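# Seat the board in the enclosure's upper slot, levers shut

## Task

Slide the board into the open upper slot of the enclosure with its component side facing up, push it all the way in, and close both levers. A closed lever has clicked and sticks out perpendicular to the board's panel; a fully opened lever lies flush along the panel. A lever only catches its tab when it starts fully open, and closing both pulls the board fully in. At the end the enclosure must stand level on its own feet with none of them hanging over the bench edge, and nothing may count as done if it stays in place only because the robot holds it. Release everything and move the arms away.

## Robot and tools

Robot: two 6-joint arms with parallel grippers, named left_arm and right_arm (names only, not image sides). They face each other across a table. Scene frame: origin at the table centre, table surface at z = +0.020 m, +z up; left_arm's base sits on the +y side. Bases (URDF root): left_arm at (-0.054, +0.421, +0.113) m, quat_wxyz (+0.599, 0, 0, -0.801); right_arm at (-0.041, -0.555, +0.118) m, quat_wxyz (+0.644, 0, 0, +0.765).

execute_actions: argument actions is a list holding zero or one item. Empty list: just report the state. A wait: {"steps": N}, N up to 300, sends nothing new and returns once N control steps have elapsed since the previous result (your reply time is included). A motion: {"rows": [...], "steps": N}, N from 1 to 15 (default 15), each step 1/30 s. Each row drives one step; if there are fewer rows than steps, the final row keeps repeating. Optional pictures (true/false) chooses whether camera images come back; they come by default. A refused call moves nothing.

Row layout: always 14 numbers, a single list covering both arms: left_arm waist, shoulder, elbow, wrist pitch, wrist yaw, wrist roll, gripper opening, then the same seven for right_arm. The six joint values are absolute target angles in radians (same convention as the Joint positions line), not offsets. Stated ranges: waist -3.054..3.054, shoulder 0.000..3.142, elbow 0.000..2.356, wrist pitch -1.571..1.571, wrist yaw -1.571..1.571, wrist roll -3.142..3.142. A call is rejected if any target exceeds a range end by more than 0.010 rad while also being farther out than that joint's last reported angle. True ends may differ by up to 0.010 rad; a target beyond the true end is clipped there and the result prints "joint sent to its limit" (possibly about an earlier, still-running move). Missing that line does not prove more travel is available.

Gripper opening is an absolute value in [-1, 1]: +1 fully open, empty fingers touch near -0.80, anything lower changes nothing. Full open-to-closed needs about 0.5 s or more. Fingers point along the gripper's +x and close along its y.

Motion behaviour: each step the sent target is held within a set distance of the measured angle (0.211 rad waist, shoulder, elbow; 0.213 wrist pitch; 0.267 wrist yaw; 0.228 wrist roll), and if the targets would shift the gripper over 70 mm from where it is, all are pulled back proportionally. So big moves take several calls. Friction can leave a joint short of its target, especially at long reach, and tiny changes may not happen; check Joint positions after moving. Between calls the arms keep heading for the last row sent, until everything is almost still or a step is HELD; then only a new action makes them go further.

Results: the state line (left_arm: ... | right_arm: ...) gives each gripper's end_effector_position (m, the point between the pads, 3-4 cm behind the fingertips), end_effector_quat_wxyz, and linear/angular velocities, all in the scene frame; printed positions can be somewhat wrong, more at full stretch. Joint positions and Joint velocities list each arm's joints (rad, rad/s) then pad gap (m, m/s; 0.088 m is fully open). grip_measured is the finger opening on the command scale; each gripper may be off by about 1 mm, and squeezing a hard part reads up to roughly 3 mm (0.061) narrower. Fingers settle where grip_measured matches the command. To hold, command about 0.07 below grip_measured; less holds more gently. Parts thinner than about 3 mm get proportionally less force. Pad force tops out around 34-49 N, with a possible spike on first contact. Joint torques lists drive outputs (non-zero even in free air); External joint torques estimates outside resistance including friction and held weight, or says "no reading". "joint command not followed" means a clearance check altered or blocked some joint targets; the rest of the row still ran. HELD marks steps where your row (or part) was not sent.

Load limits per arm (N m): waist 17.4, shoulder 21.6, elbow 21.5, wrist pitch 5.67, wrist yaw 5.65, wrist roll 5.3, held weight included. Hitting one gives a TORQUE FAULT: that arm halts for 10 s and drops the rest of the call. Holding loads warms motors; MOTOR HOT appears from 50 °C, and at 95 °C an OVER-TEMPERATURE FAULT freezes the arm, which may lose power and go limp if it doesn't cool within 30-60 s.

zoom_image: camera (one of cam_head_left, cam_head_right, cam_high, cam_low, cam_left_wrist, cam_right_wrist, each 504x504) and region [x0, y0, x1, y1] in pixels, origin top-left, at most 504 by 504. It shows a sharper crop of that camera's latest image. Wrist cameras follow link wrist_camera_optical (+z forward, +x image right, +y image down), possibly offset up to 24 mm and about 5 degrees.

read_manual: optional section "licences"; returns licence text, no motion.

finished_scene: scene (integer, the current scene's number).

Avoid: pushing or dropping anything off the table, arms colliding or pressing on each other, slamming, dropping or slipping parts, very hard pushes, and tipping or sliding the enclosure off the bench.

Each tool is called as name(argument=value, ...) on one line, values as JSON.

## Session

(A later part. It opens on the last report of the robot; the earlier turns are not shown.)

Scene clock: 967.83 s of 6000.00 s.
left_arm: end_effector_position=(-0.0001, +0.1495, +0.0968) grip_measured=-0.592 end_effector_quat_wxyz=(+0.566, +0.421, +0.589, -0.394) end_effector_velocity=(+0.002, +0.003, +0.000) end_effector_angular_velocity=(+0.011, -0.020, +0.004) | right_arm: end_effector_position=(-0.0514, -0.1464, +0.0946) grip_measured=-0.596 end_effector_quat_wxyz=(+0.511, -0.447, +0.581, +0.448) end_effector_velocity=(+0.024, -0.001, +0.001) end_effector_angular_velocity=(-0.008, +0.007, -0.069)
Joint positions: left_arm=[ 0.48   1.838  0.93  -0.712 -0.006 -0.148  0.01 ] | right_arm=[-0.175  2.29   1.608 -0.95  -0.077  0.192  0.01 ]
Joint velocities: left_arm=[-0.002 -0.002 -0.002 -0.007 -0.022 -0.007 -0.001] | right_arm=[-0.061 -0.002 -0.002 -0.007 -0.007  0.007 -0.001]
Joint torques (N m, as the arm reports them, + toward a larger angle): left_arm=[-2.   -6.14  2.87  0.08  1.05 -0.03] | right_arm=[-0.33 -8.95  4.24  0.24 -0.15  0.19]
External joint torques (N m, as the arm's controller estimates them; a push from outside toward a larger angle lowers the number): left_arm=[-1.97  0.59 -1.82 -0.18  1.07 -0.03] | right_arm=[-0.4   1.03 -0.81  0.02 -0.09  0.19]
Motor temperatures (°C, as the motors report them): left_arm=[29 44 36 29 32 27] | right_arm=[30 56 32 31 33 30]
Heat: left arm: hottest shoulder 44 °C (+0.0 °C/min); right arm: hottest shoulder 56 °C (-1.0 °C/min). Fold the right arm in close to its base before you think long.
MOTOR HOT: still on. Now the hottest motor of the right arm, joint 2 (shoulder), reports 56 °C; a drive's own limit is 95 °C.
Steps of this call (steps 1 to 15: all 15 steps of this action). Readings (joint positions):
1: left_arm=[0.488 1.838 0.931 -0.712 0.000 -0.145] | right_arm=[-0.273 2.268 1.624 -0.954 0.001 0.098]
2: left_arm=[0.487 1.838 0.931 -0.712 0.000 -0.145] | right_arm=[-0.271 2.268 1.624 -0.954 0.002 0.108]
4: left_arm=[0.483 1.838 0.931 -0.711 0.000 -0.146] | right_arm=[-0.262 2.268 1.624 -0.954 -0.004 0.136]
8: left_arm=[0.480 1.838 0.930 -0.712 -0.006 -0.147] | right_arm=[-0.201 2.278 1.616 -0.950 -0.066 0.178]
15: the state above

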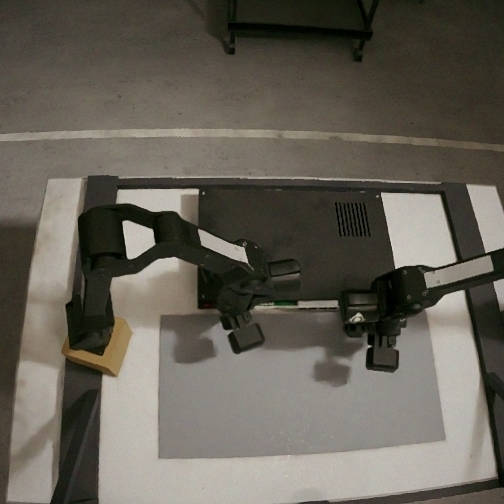

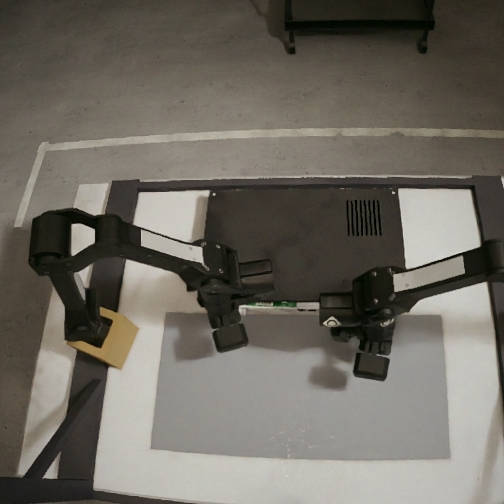

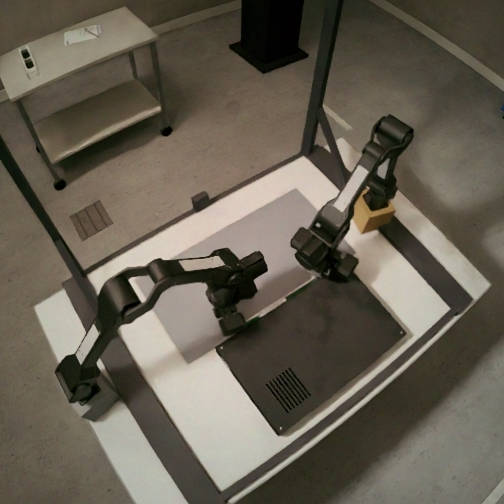

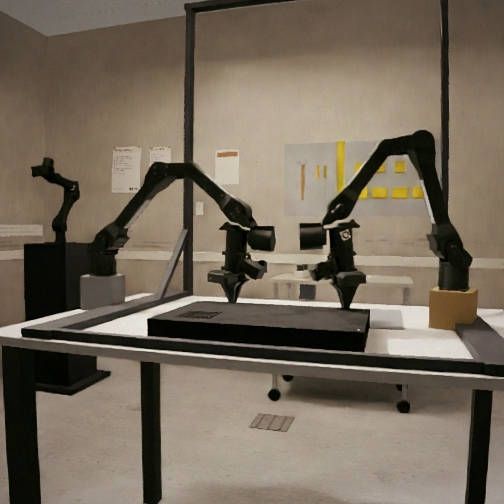

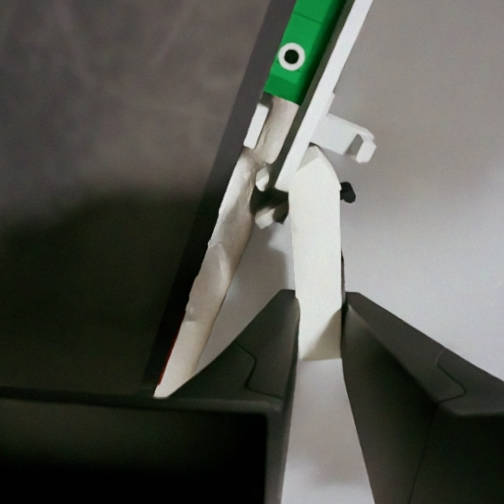

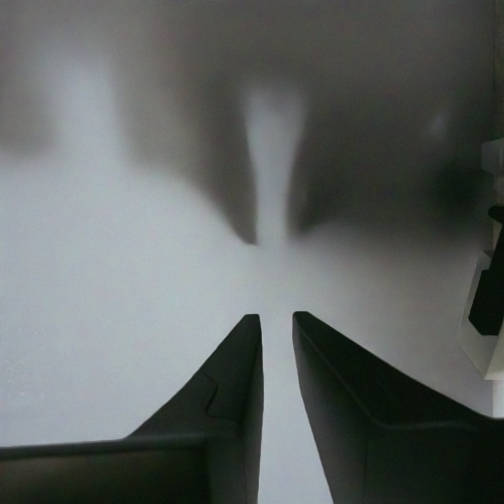

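execute_actions(actions=[{"rows":[[0.48,1.85,0.92,-0.71,0.0,-0.15,-0.6,-0.2,2.22,1.66,-1.07,0.0,-0.04,-0.5],[0.48,1.85,0.92,-0.71,0.0,-0.15,-0.6,-0.2,2.22,1.66,-1.07,0.0,-0.04,-0.5],[0.48,1.85,0.92,-0.71,0.0,-0.15,-0.6,-0.2,2.22,1.66,-1.07,0.0,-0.04,-0.5],[0.48,1.85,0.92,-0.71,0.0,-0.15,-0.6,-0.2,2.22,1.66,-1.07,0.0,-0.04,-0.5],[0.48,1.85,0.92,-0.71,0.0,-0.15,-0.6,-0.2,2.22,1.66,-1.07,0.0,-0.04,-0.5],[0.48,1.85,0.92,-0.71,0.0,-0.15,-0.6,-0.2,2.22,1.66,-1.07,0.0,-0.04,-0.5],[0.48,1.85,0.92,-0.71,0.0,-0.15,-0.6,-0.2,2.22,1.66,-1.07,0.0,-0.04,-0.5],[0.48,1.85,0.92,-0.71,0.0,-0.15,-0.6,-0.24,2.22,1.66,-1.07,0.0,-0.04,-0.5],[0.48,1.85,0.92,-0.71,0.0,-0.15,-0.6,-0.28,2.22,1.66,-1.07,0.0,-0.04,-0.5]],"steps":15}], pictures=false)

execute_actions(actions=[{"rows":[[0.48,1.85,0.92,-0.71,0.0,-0.15,-0.6,-0.28,2.22,1.66,-1.07,0.0,-0.04,-0.5],[0.48,1.85,0.92,-0.71,0.0,-0.15,-0.6,-0.28,2.22,1.66,-1.07,0.0,-0.04,-0.5],[0.48,1.85,0.92,-0.71,0.0,-0.15,-0.6,-0.28,2.22,1.66,-1.07,0.0,-0.04,-0.5],[0.48,1.85,0.92,-0.71,0.0,-0.15,-0.6,-0.28,2.26,1.63,-1.03,0.0,-0.04,-0.5]],"steps":15}])

Scene clock: 984.17 s of 6000.00 s.
left_arm: end_effector_position=(+0.0008, +0.1498, +0.0968) grip_measured=-0.593 end_effector_quat_wxyz=(+0.567, +0.420, +0.589, -0.393) end_effector_velocity=(-0.002, +0.000, -0.001) end_effector_angular_velocity=(-0.004, +0.006, +0.005) | right_arm: end_effector_position=(+0.0040, -0.1532, +0.1301) grip_measured=-0.503 end_effector_quat_wxyz=(+0.501, -0.495, +0.538, +0.463) end_effector_velocity=(+0.047, -0.007, +0.002) end_effector_angular_velocity=(-0.001, +0.009, -0.098)
Joint positions: left_arm=[ 0.483  1.838  0.93  -0.712 -0.006 -0.148  0.01 ] | right_arm=[-0.284  2.227  1.653 -1.067 -0.    -0.031  0.014]
Joint velocities: left_arm=[-0.002 -0.002 -0.007  0.007  0.007 -0.007 -0.   ] | right_arm=[-0.12  -0.007 -0.002 -0.007 -0.007 -0.022 -0.   ]
Joint torques (N m, as the arm reports them, + toward a larger angle): left_arm=[-0.32 -6.16  2.89  0.14  0.25 -0.05] | right_arm=[  1.02 -10.5    5.73   0.02   0.    -0.2 ]
External joint torques (N m, as the arm's controller estimates them; a push from outside toward a larger angle lowers the number): left_arm=[-0.29  0.53 -1.73 -0.11  0.27 -0.05] | right_arm=[-0.39 -0.65  0.5  -0.15  0.12 -0.19]
Motor temperatures (°C, as the motors report them): left_arm=[29 43 35 29 31 27] | right_arm=[30 56 32 31 32 30]
Heat: left arm: hottest shoulder 43 °C (-1.0 °C/min); right arm: hottest shoulder 56 °C (+0.0 °C/min). Fold the right arm in close to its base before you think long.
MOTOR HOT: still on. Now the hottest motor of the right arm, joint 2 (shoulder), reports 56 °C; a drive's own limit is 95 °C.
Steps of this call (steps 1 to 15: the robot went on to your last target; steps 16 to 90: nothing new was sent; then 12.83 s passed at rest; steps 91 to 105: all 15 steps of this action). Readings (joint positions):
91: left_arm=[0.481 1.838 0.930 -0.712 -0.006 -0.148] | right_arm=[-0.179 2.287 1.615 -0.973 -0.063 0.143]
92: left_arm=[0.482 1.838 0.930 -0.712 -0.006 -0.148] | right_arm=[-0.181 2.282 1.620 -1.007 -0.045 0.090]
94: left_arm=[0.482 1.838 0.930 -0.712 -0.006 -0.148] | right_arm=[-0.189 2.264 1.627 -1.040 -0.023 0.028]
98: left_arm=[0.483 1.838 0.930 -0.712 -0.006 -0.148] | right_arm=[-0.202 2.233 1.650 -1.059 -0.008 -0.018]
105: the state above

Scene clock: 984.67 s of 6000.00 s.
left_arm: end_effector_position=(+0.0008, +0.1498, +0.0968) grip_measured=-0.593 end_effector_quat_wxyz=(+0.567, +0.420, +0.589, -0.393) end_effector_velocity=(-0.000, +0.002, +0.000) end_effector_angular_velocity=(+0.009, -0.007, +0.019) | right_arm: end_effector_position=(+0.0033, -0.1518, +0.1194) grip_measured=-0.503 end_effector_quat_wxyz=(+0.500, -0.496, +0.537, +0.464) end_effector_velocity=(-0.002, +0.001, +0.000) end_effector_angular_velocity=(+0.010, +0.021, +0.003)
Joint positions: left_arm=[ 0.483  1.838  0.93  -0.712 -0.006 -0.148  0.01 ] | right_arm=[-0.282  2.246  1.64  -1.034 -0.    -0.033  0.014]
Joint velocities: left_arm=[-0.002 -0.002 -0.002 -0.007 -0.007 -0.022 -0.   ] | right_arm=[-0.002 -0.002 -0.002  0.007 -0.022 -0.007 -0.   ]
Joint torques (N m, as the arm reports them, + toward a larger angle): left_arm=[-0.33 -6.14  2.89  0.13  0.25 -0.06] | right_arm=[ 0.08 -8.52  4.09  0.43  0.02 -0.19]
External joint torques (N m, as the arm's controller estimates them; a push from outside toward a larger angle lowers the number): left_arm=[-0.37  0.59 -1.8  -0.13  0.27 -0.06] | right_arm=[ 0.02  1.41 -1.15  0.22  0.03 -0.18]
Motor temperatures (°C, as the motors report them): left_arm=[29 43 35 29 31 27] | right_arm=[30 56 32 31 32 30]
Heat: left arm: hottest shoulder 43 °C (-1.0 °C/min); right arm: hottest shoulder 56 °C (+1.0 °C/min). Fold the right arm in close to its base before you think long.
MOTOR HOT: still on. Now the hottest motor of the right arm, joint 2 (shoulder), reports 56 °C; a drive's own limit is 95 °C.
Steps of this call (steps 1 to 15: all 15 steps of this action). Readings (joint positions):
1: left_arm=[0.483 1.838 0.930 -0.712 -0.006 -0.148] | right_arm=[-0.286 2.227 1.653 -1.067 -0.000 -0.032]
2: left_arm=[0.483 1.838 0.930 -0.712 -0.006 -0.148] | right_arm=[-0.286 2.227 1.653 -1.067 -0.000 -0.032]
4: left_arm=[0.483 1.838 0.930 -0.712 -0.006 -0.148] | right_arm=[-0.284 2.229 1.652 -1.064 -0.000 -0.033]
8: left_arm=[0.483 1.838 0.930 -0.712 -0.006 -0.148] | right_arm=[-0.282 2.238 1.647 -1.040 -0.000 -0.033]
15: the state above

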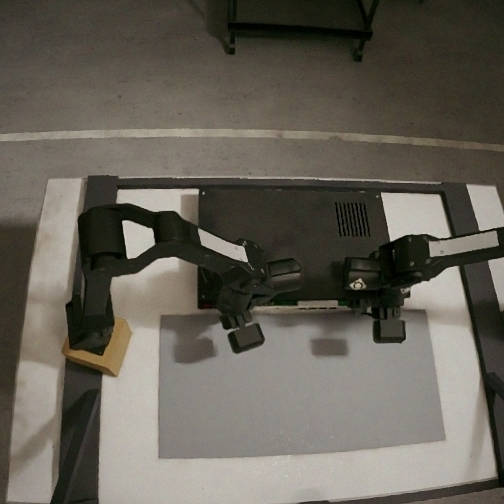

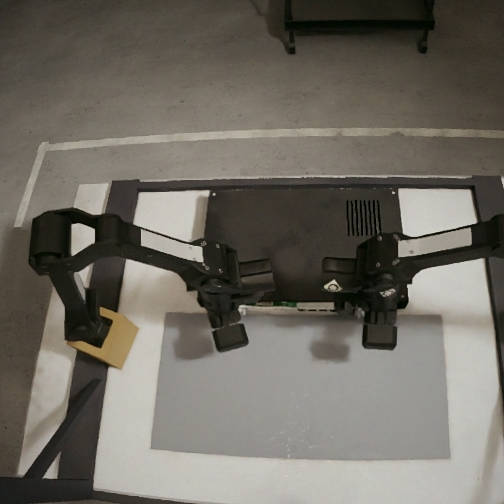

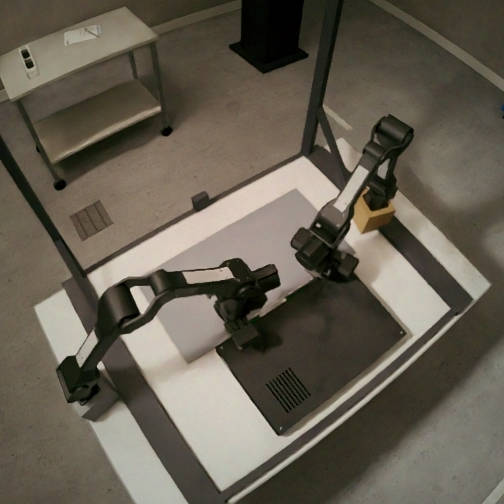

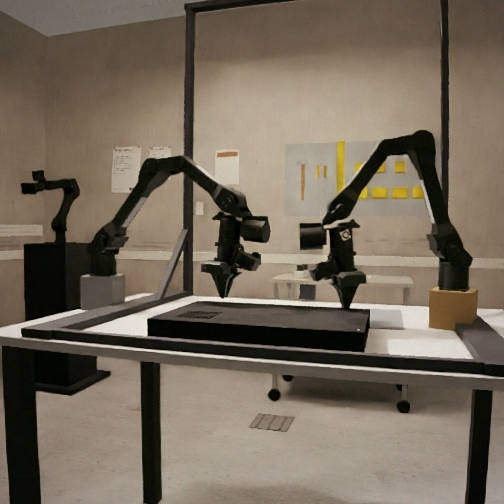

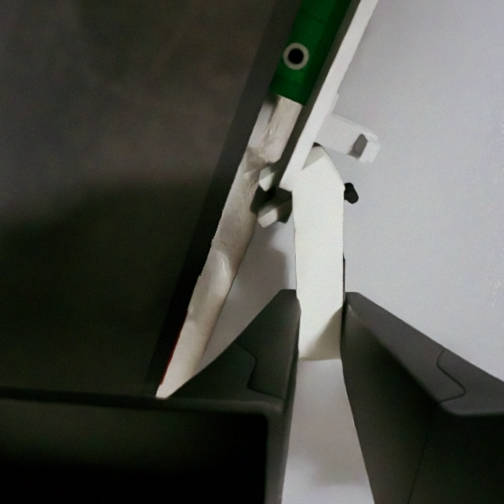

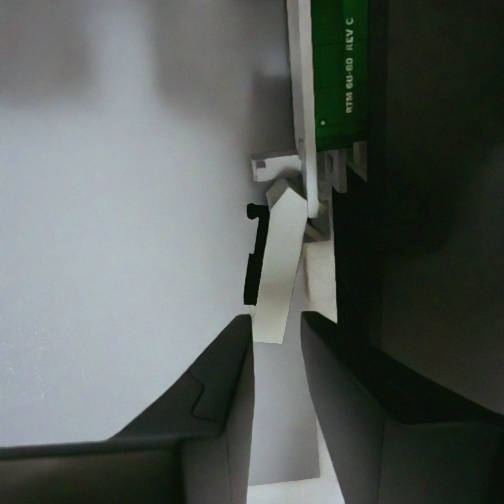

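execute_actions(actions=[{"rows":[[0.48,1.85,0.92,-0.71,0.0,-0.15,-0.6,-0.277,2.3,1.605,-0.975,0.0,-0.04,-0.48]],"steps":15}])

Scene clock: 987.73 s of 6000.00 s.
left_arm: end_effector_position=(+0.0008, +0.1498, +0.0968) grip_measured=-0.593 end_effector_quat_wxyz=(+0.567, +0.420, +0.589, -0.393) end_effector_velocity=(-0.000, +0.002, +0.000) end_effector_angular_velocity=(+0.009, -0.006, +0.005) | right_arm: end_effector_position=(+0.0032, -0.1492, +0.1015) grip_measured=-0.482 end_effector_quat_wxyz=(+0.501, -0.496, +0.535, +0.465) end_effector_velocity=(-0.000, -0.004, -0.001) end_effector_angular_velocity=(-0.011, +0.008, -0.010)
Joint positions: left_arm=[ 0.483  1.838  0.93  -0.712 -0.006 -0.148  0.01 ] | right_arm=[-0.281  2.279  1.621 -0.977  0.001 -0.033  0.015]
Joint velocities: left_arm=[-0.002 -0.002 -0.002 -0.007 -0.007 -0.007 -0.   ] | right_arm=[-0.002 -0.002 -0.007 -0.007 -0.007  0.007 -0.   ]
Joint torques (N m, as the arm reports them, + toward a larger angle): left_arm=[-0.33 -6.13  2.9   0.14  0.26 -0.06] | right_arm=[ 0.19 -8.03  3.54  0.33 -0.04 -0.18]
External joint torques (N m, as the arm's controller estimates them; a push from outside toward a larger angle lowers the number): left_arm=[-0.33  0.58 -1.74 -0.1   0.29 -0.06] | right_arm=[ 0.13  1.89 -1.48  0.15 -0.02 -0.18]
Motor temperatures (°C, as the motors report them): left_arm=[29 43 35 29 31 27] | right_arm=[30 56 32 31 32 30]
Heat: left arm: hottest shoulder 43 °C (-1.0 °C/min); right arm: hottest shoulder 56 °C (+1.0 °C/min). Fold the right arm in close to its base before you think long.
MOTOR HOT: still on. Now the hottest motor of the right arm, joint 2 (shoulder), reports 56 °C; a drive's own limit is 95 °C.
Steps of this call (steps 1 to 15: the robot went on to your last target; steps 16 to 77: nothing new was sent; steps 78 to 92: all 15 steps of this action). Readings (joint positions):
78: left_arm=[0.483 1.838 0.930 -0.712 -0.006 -0.148] | right_arm=[-0.282 2.251 1.636 -1.021 -0.000 -0.033]
79: left_arm=[0.483 1.838 0.930 -0.712 -0.006 -0.148] | right_arm=[-0.282 2.255 1.633 -1.004 -0.000 -0.033]
81: left_arm=[0.483 1.838 0.930 -0.712 -0.006 -0.148] | right_arm=[-0.281 2.269 1.627 -0.990 -0.000 -0.033]
85: left_arm=[0.483 1.838 0.930 -0.712 -0.006 -0.148] | right_arm=[-0.281 2.274 1.625 -0.979 0.000 -0.033]
92: the state above

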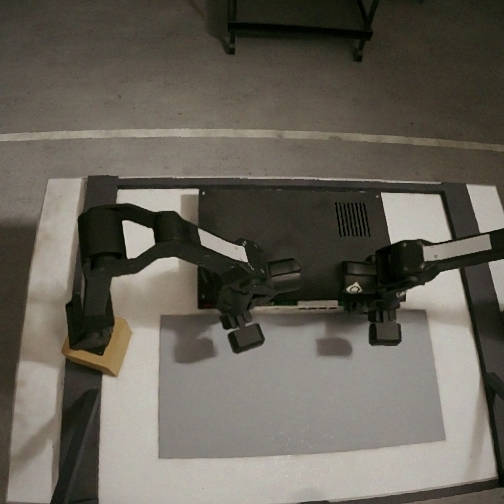

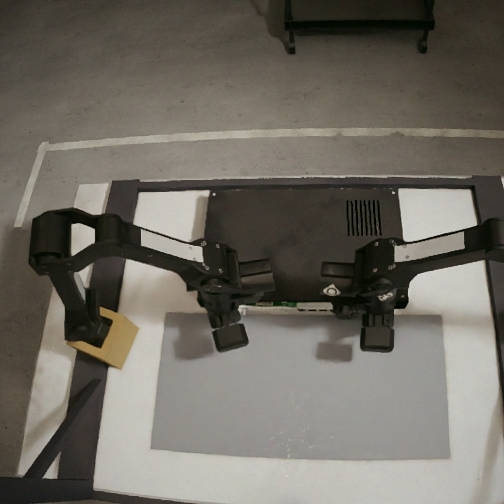

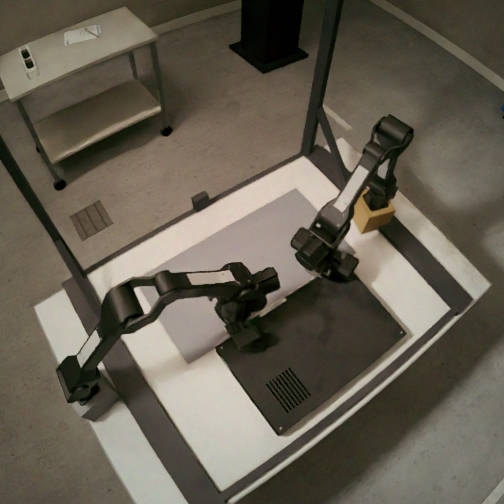

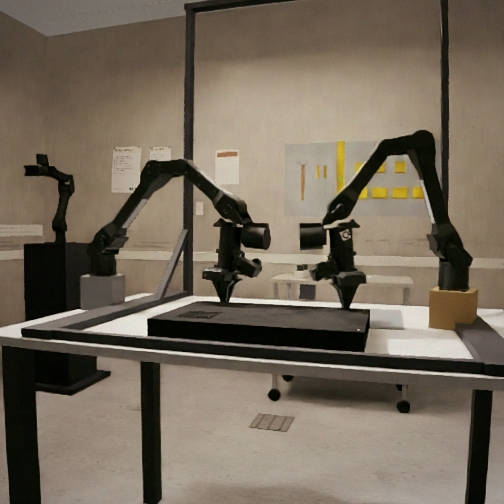

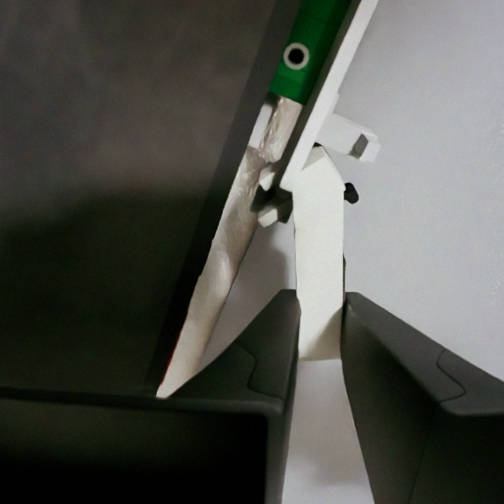

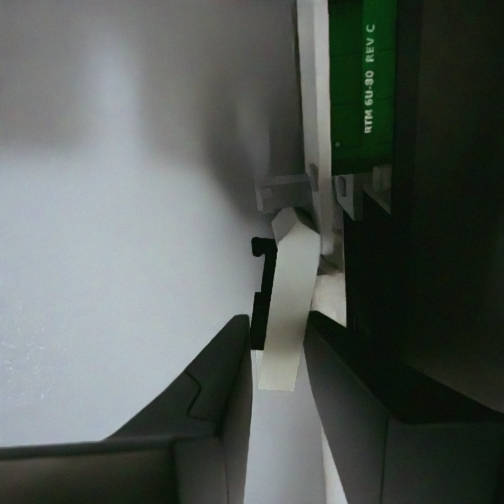

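execute_actions(actions=[{"rows":[[0.49,1.85,0.92,-0.71,0.0,-0.15,-0.66,-0.265,2.3,1.605,-0.975,0.0,0.0,-0.5],[0.49,1.85,0.92,-0.71,0.0,-0.15,-0.66,-0.255,2.3,1.605,-0.975,0.0,0.0,-0.5],[0.5,1.85,0.92,-0.71,-0.01,-0.15,-0.66,-0.245,2.3,1.605,-0.975,0.0,0.03,-0.5],[0.5,1.85,0.92,-0.71,-0.02,-0.15,-0.66,-0.23,2.3,1.605,-0.975,-0.02,0.06,-0.5],[0.51,1.85,0.92,-0.71,-0.03,-0.15,-0.66,-0.215,2.3,1.605,-0.975,-0.04,0.1,-0.5],[0.52,1.85,0.92,-0.71,-0.04,-0.15,-0.66,-0.2,2.3,1.605,-0.975,-0.06,0.1,-0.5],[0.52,1.85,0.92,-0.71,-0.04,-0.15,-0.66,-0.185,2.3,1.605,-0.975,-0.08,0.1,-0.5],[0.52,1.85,0.92,-0.71,-0.04,-0.15,-0.66,-0.17,2.3,1.605,-0.975,-0.1,0.1,-0.5]],"steps":15}])

Scene clock: 1002.03 s of 6000.00 s.
left_arm: end_effector_position=(+0.0037, +0.1509, +0.0969) grip_measured=-0.638 end_effector_quat_wxyz=(+0.568, +0.416, +0.593, -0.390) end_effector_velocity=(+0.002, +0.003, +0.000) end_effector_angular_velocity=(+0.012, -0.021, +0.018) | right_arm: end_effector_position=(-0.0006, -0.1483, +0.1013) grip_measured=-0.493 end_effector_quat_wxyz=(+0.531, -0.469, +0.558, +0.432) end_effector_velocity=(-0.001, -0.003, +0.001) end_effector_angular_velocity=(-0.005, +0.020, -0.045)
Joint positions: left_arm=[ 0.496  1.838  0.93  -0.714 -0.003 -0.148  0.008] | right_arm=[-0.268  2.28   1.62  -0.974  0.01   0.093  0.015]
Joint velocities: left_arm=[-0.002 -0.002 -0.002 -0.007 -0.022 -0.022 -0.   ] | right_arm=[-0.007 -0.007 -0.007 -0.007 -0.022  0.037 -0.   ]
Joint torques (N m, as the arm reports them, + toward a larger angle): left_arm=[ 2.37 -6.15  2.9   0.32 -1.53 -0.06] | right_arm=[ 7.3  -7.94  3.52  0.13 -4.23  0.16]
External joint torques (N m, as the arm's controller estimates them; a push from outside toward a larger angle lowers the number): left_arm=[ 2.37  0.57 -1.75  0.07 -1.5  -0.06] | right_arm=[ 7.22  2.08 -1.56 -0.07 -4.22  0.16]
Motor temperatures (°C, as the motors report them): left_arm=[28 43 35 29 30 27] | right_arm=[29 54 31 30 31 30]
Heat: left arm: hottest shoulder 43 °C (+0.0 °C/min); right arm: hottest shoulder 54 °C (-1.0 °C/min). Fold the right arm in close to its base before you think long.
MOTOR HOT: still on. Now the hottest motor of the right arm, joint 2 (shoulder), reports 54 °C; a drive's own limit is 95 °C.
Steps of this call (steps 1 to 15: the robot went on to your last target; steps 16 to 90: nothing new was sent; then 10.80 s passed at rest; steps 91 to 105: all 15 steps of this action). Readings (joint positions):
91: left_arm=[0.484 1.838 0.930 -0.713 -0.007 -0.148] | right_arm=[-0.280 2.279 1.620 -0.977 0.002 -0.032]
92: left_arm=[0.487 1.838 0.930 -0.713 -0.008 -0.148] | right_arm=[-0.279 2.279 1.620 -0.977 0.004 -0.026]
94: left_arm=[0.492 1.838 0.930 -0.714 -0.006 -0.148] | right_arm=[-0.272 2.279 1.620 -0.976 0.013 0.006]
98: left_arm=[0.496 1.838 0.930 -0.714 -0.003 -0.148] | right_arm=[-0.265 2.280 1.620 -0.974 0.019 0.073]
105: the state above

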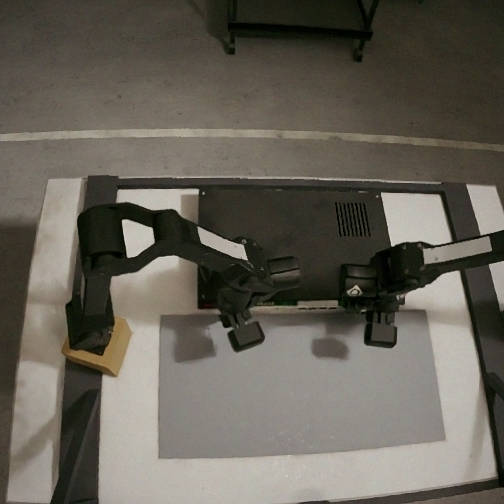

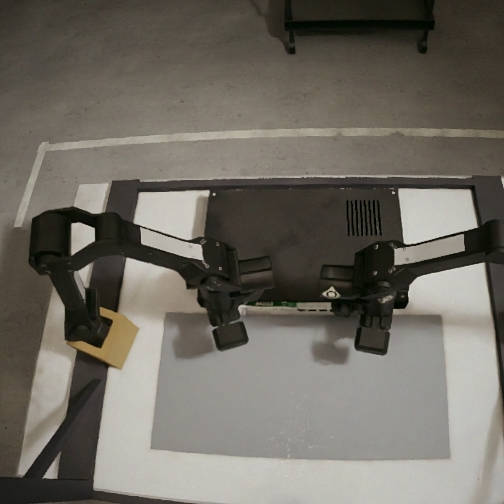

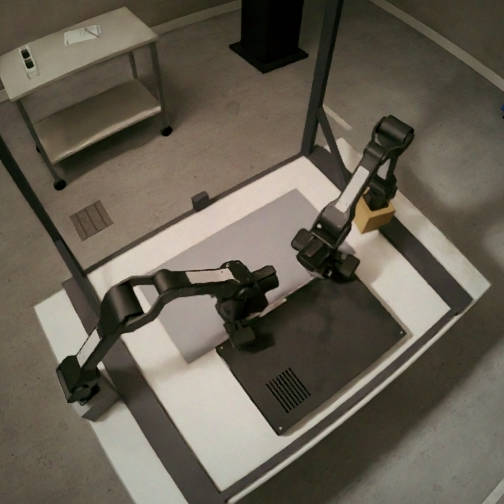

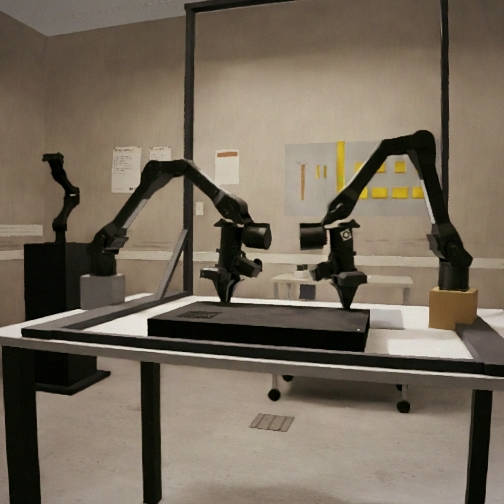

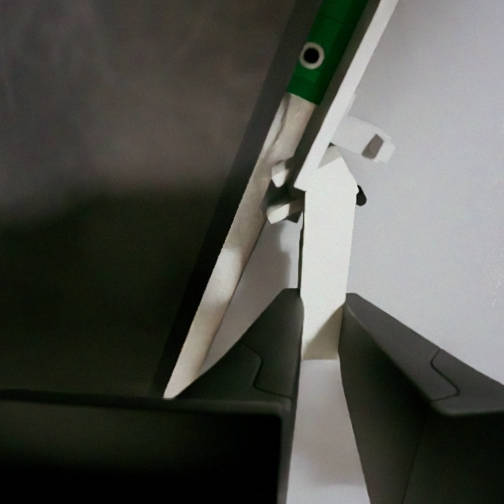

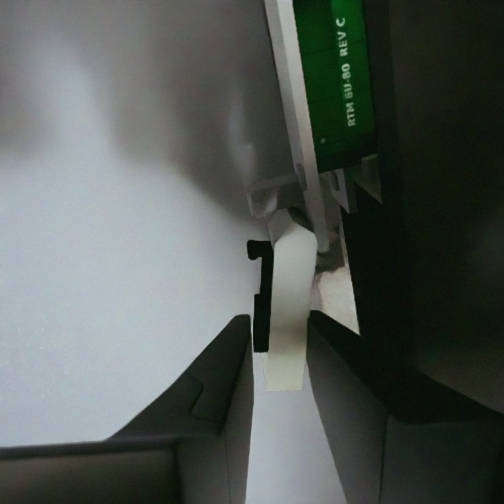

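execute_actions(actions=[{"rows":[[0.5,1.85,0.92,-0.71,-0.02,-0.15,-0.66,-0.17,2.3,1.605,-0.975,-0.1,0.1,-0.5],[0.48,1.85,0.92,-0.71,0.0,-0.15,-0.66,-0.17,2.3,1.605,-0.975,-0.1,0.1,-0.5],[0.465,1.85,0.92,-0.71,0.02,-0.15,-0.66,-0.17,2.3,1.605,-0.975,-0.1,0.1,-0.5],[0.45,1.85,0.92,-0.71,0.04,-0.15,-0.66,-0.17,2.3,1.605,-0.975,-0.1,0.1,-0.5],[0.44,1.85,0.92,-0.71,0.06,-0.2,-0.66,-0.17,2.3,1.605,-0.975,-0.1,0.1,-0.5]],"steps":15}])

zoom_image(camera="cam_right_wrist", region=[240,140,420,320])

zoom_image(camera="cam_left_wrist", region=[200,70,380,250])

Scene clock: 1012.93 s of 6000.00 s.
left_arm: end_effector_position=(-0.0006, +0.1496, +0.0969) grip_measured=-0.638 end_effector_quat_wxyz=(+0.577, +0.407, +0.598, -0.379) end_effector_velocity=(+0.001, +0.001, -0.001) end_effector_angular_velocity=(+0.002, -0.023, +0.014) | right_arm: end_effector_position=(-0.0006, -0.1482, +0.1012) grip_measured=-0.493 end_effector_quat_wxyz=(+0.532, -0.468, +0.558, +0.432) end_effector_velocity=(-0.001, -0.002, +0.000) end_effector_angular_velocity=(-0.005, +0.024, +0.013)
Joint positions: left_arm=[ 0.478  1.838  0.93  -0.713 -0.007 -0.2    0.008] | right_arm=[-0.268  2.28   1.62  -0.973  0.009  0.095  0.015]
Joint velocities: left_arm=[-0.007 -0.002 -0.007  0.007 -0.022 -0.022 -0.   ] | right_arm=[-0.007 -0.002 -0.002 -0.007 -0.022 -0.022 -0.   ]
Joint torques (N m, as the arm reports them, + toward a larger angle): left_arm=[-3.74 -6.15  2.89  0.16  2.72  0.03] | right_arm=[ 7.41 -7.97  3.52  0.13 -4.3   0.13]
External joint torques (N m, as the arm's controller estimates them; a push from outside toward a larger angle lowers the number): left_arm=[-3.73  0.54 -1.73 -0.09  2.74  0.03] | right_arm=[ 7.46  2.05 -1.56 -0.07 -4.31  0.14]
Motor temperatures (°C, as the motors report them): left_arm=[29 43 35 30 31 27] | right_arm=[34 54 31 30 40 30]
Heat: left arm: hottest shoulder 43 °C (+0.0 °C/min); right arm: hottest shoulder 54 °C (-1.0 °C/min). Fold the right arm in close to its base before you think long.
MOTOR HOT: still on. Now the hottest motor of the right arm, joint 2 (shoulder), reports 54 °C; a drive's own limit is 95 °C.
Steps of this call (steps 1 to 15: the robot went on to your last target; steps 16 to 90: nothing new was sent; then 7.40 s passed at rest; steps 91 to 105: all 15 steps of this action). Readings (joint positions):
91: left_arm=[0.495 1.838 0.930 -0.714 -0.003 -0.148] | right_arm=[-0.268 2.280 1.620 -0.973 0.009 0.095]
92: left_arm=[0.493 1.838 0.930 -0.714 -0.005 -0.148] | right_arm=[-0.268 2.280 1.620 -0.973 0.009 0.095]
94: left_arm=[0.485 1.838 0.930 -0.714 -0.009 -0.149] | right_arm=[-0.268 2.280 1.620 -0.973 0.009 0.095]
98: left_arm=[0.478 1.838 0.930 -0.713 -0.008 -0.189] | right_arm=[-0.268 2.280 1.620 -0.973 0.009 0.095]
105: the state above

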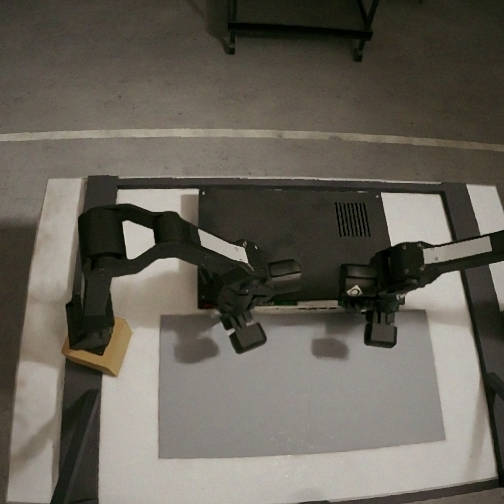

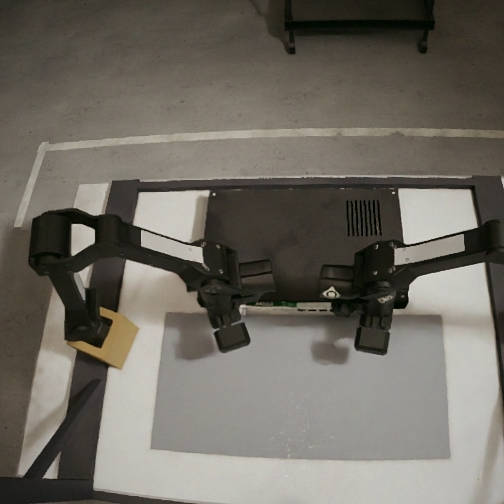

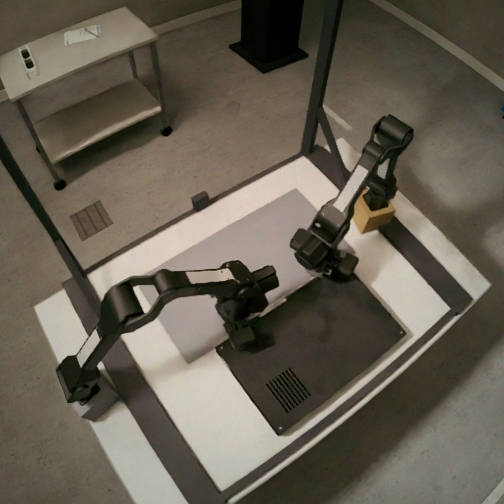

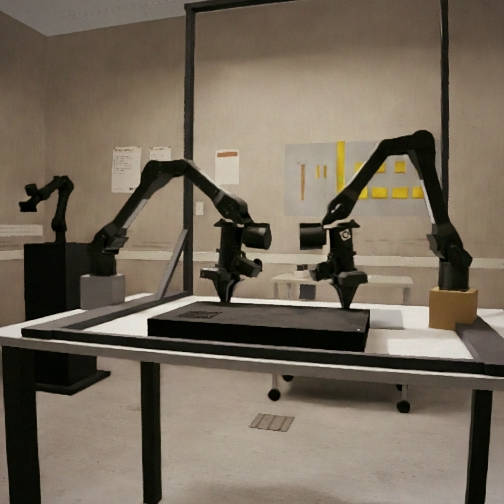

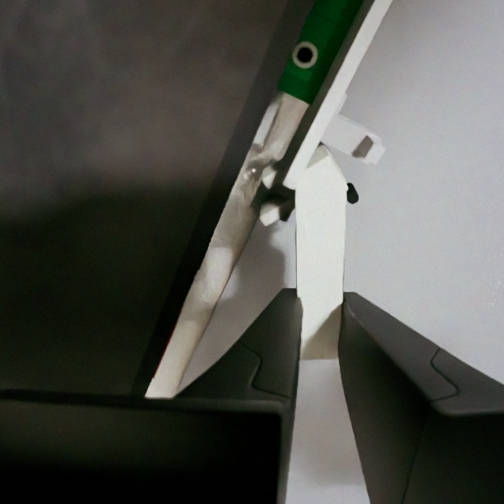

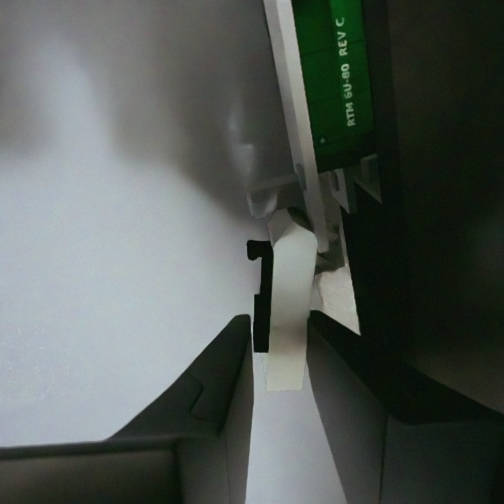

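Region (240, 140, 420, 320) of cam_right_wrist's 504x504 image, scaled by 2.800, with more detail than that image has.

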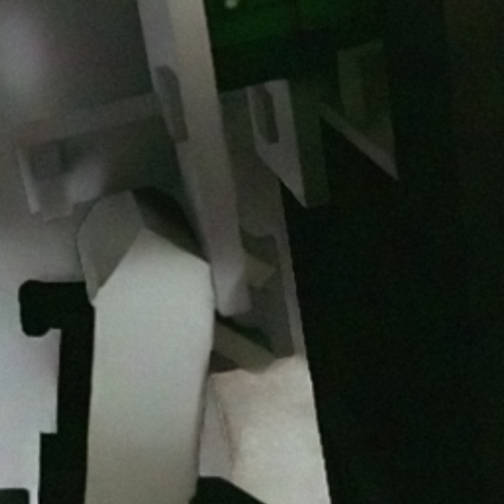

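Region (200, 70, 380, 250) of cam_left_wrist's 504x504 image, scaled by 2.800, with more detail than that image has.

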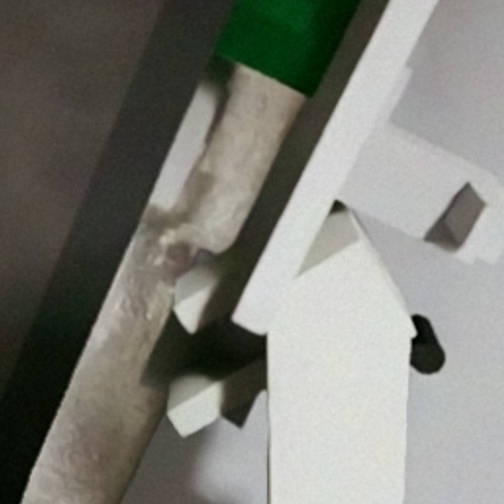

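execute_actions(actions=[{"rows":[[0.47,1.85,0.92,-0.71,0.02,-0.1,-0.7,-0.22,2.3,1.605,-0.975,-0.04,0.1,-0.5],[0.49,1.85,0.92,-0.71,0.0,-0.1,-0.7,-0.25,2.3,1.605,-0.975,-0.01,0.1,-0.5],[0.51,1.85,0.92,-0.71,-0.03,-0.1,-0.7,-0.26,2.3,1.605,-0.975,0.0,0.1,-0.5],[0.53,1.85,0.92,-0.71,-0.05,-0.1,-0.7,-0.26,2.3,1.605,-0.975,0.0,0.1,-0.5],[0.545,1.85,0.92,-0.71,-0.08,-0.05,-0.7,-0.26,2.3,1.605,-0.975,0.0,0.1,-0.5],[0.56,1.85,0.92,-0.71,-0.1,-0.05,-0.7,-0.26,2.3,1.605,-0.975,0.0,0.1,-0.5]],"steps":15}])

Scene clock: 1027.90 s of 6000.00 s.
left_arm: end_effector_position=(+0.0054, +0.1516, +0.0969) grip_measured=-0.638 end_effector_quat_wxyz=(+0.550, +0.436, +0.580, -0.413) end_effector_velocity=(-0.000, +0.003, -0.001) end_effector_angular_velocity=(+0.013, -0.004, -0.010) | right_arm: end_effector_position=(+0.0018, -0.1484, +0.1012) grip_measured=-0.496 end_effector_quat_wxyz=(+0.533, -0.466, +0.560, +0.431) end_effector_velocity=(-0.000, -0.003, -0.001) end_effector_angular_velocity=(-0.011, +0.009, +0.004)
Joint positions: left_arm=[ 0.506  1.838  0.93  -0.716  0.003 -0.063  0.008] | right_arm=[-0.274  2.28   1.62  -0.973  0.008  0.095  0.015]
Joint velocities: left_arm=[-0.002  0.002 -0.002 -0.007 -0.007  0.007 -0.   ] | right_arm=[-0.002  0.002 -0.002 -0.007 -0.007 -0.007 -0.   ]
Joint torques (N m, as the arm reports them, + toward a larger angle): left_arm=[ 5.29 -6.13  2.9   0.43 -4.24  0.44] | right_arm=[ 0.96 -7.97  3.51  0.11 -0.33  0.14]
External joint torques (N m, as the arm's controller estimates them; a push from outside toward a larger angle lowers the number): left_arm=[ 5.26  0.56 -1.76  0.17 -4.22  0.44] | right_arm=[ 1.02  2.   -1.59 -0.1  -0.33  0.14]
Motor temperatures (°C, as the motors report them): left_arm=[30 42 35 29 36 27] | right_arm=[37 53 31 30 49 30]
Heat: left arm: hottest shoulder 42 °C (-2.0 °C/min); right arm: hottest shoulder 53 °C (-3.0 °C/min). Fold the right arm in close to its base before you think long.
MOTOR HOT: still on. Now the hottest motor of the right arm, joint 2 (shoulder), reports 53 °C; a drive's own limit is 95 °C.
Steps of this call (steps 1 to 15: the robot went on to your last target; steps 16 to 90: nothing new was sent; then 11.47 s passed at rest; steps 91 to 105: all 15 steps of this action). Readings (joint positions):
91: left_arm=[0.480 1.838 0.930 -0.713 -0.006 -0.183] | right_arm=[-0.270 2.280 1.620 -0.973 0.008 0.095]
92: left_arm=[0.484 1.838 0.930 -0.713 -0.005 -0.163] | right_arm=[-0.274 2.280 1.620 -0.973 0.004 0.095]
94: left_arm=[0.498 1.838 0.930 -0.714 0.000 -0.132] | right_arm=[-0.277 2.280 1.620 -0.973 0.000 0.095]
98: left_arm=[0.506 1.838 0.930 -0.715 0.005 -0.079] | right_arm=[-0.276 2.280 1.620 -0.973 0.005 0.095]
105: the state above

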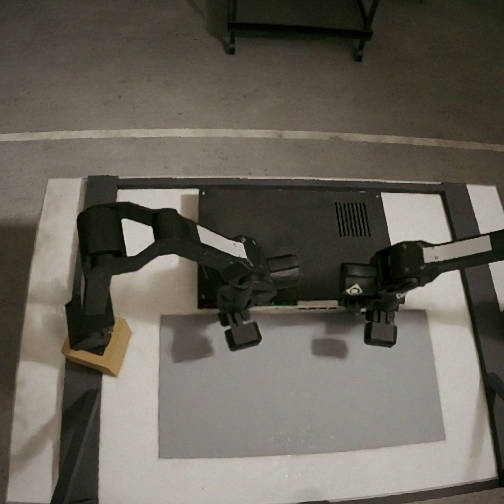

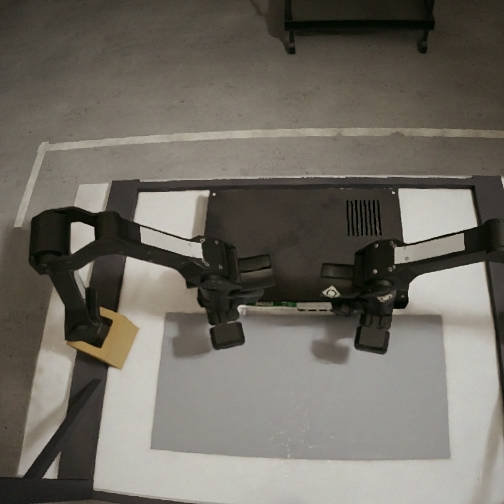

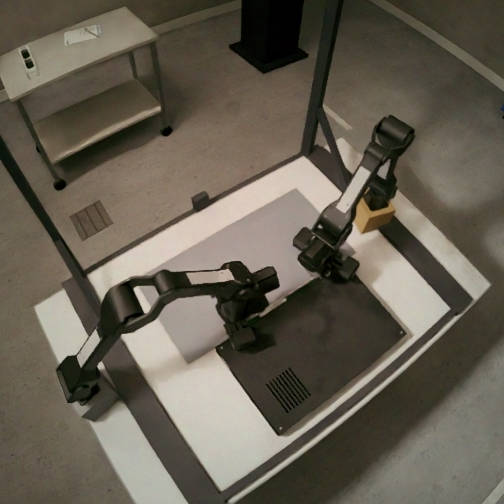

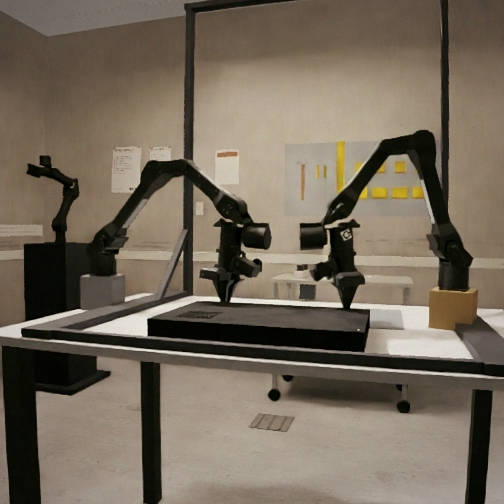

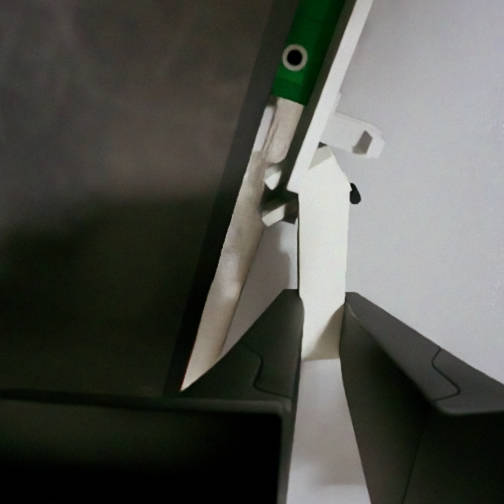

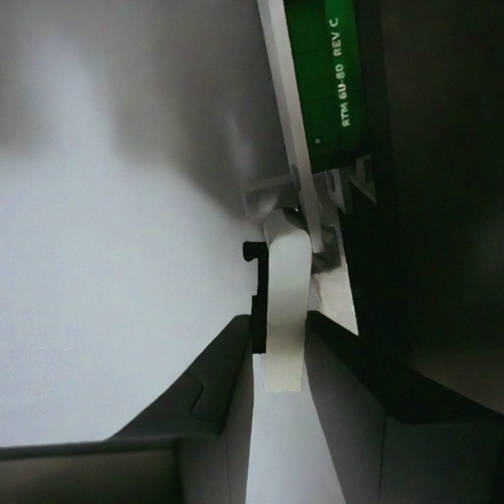

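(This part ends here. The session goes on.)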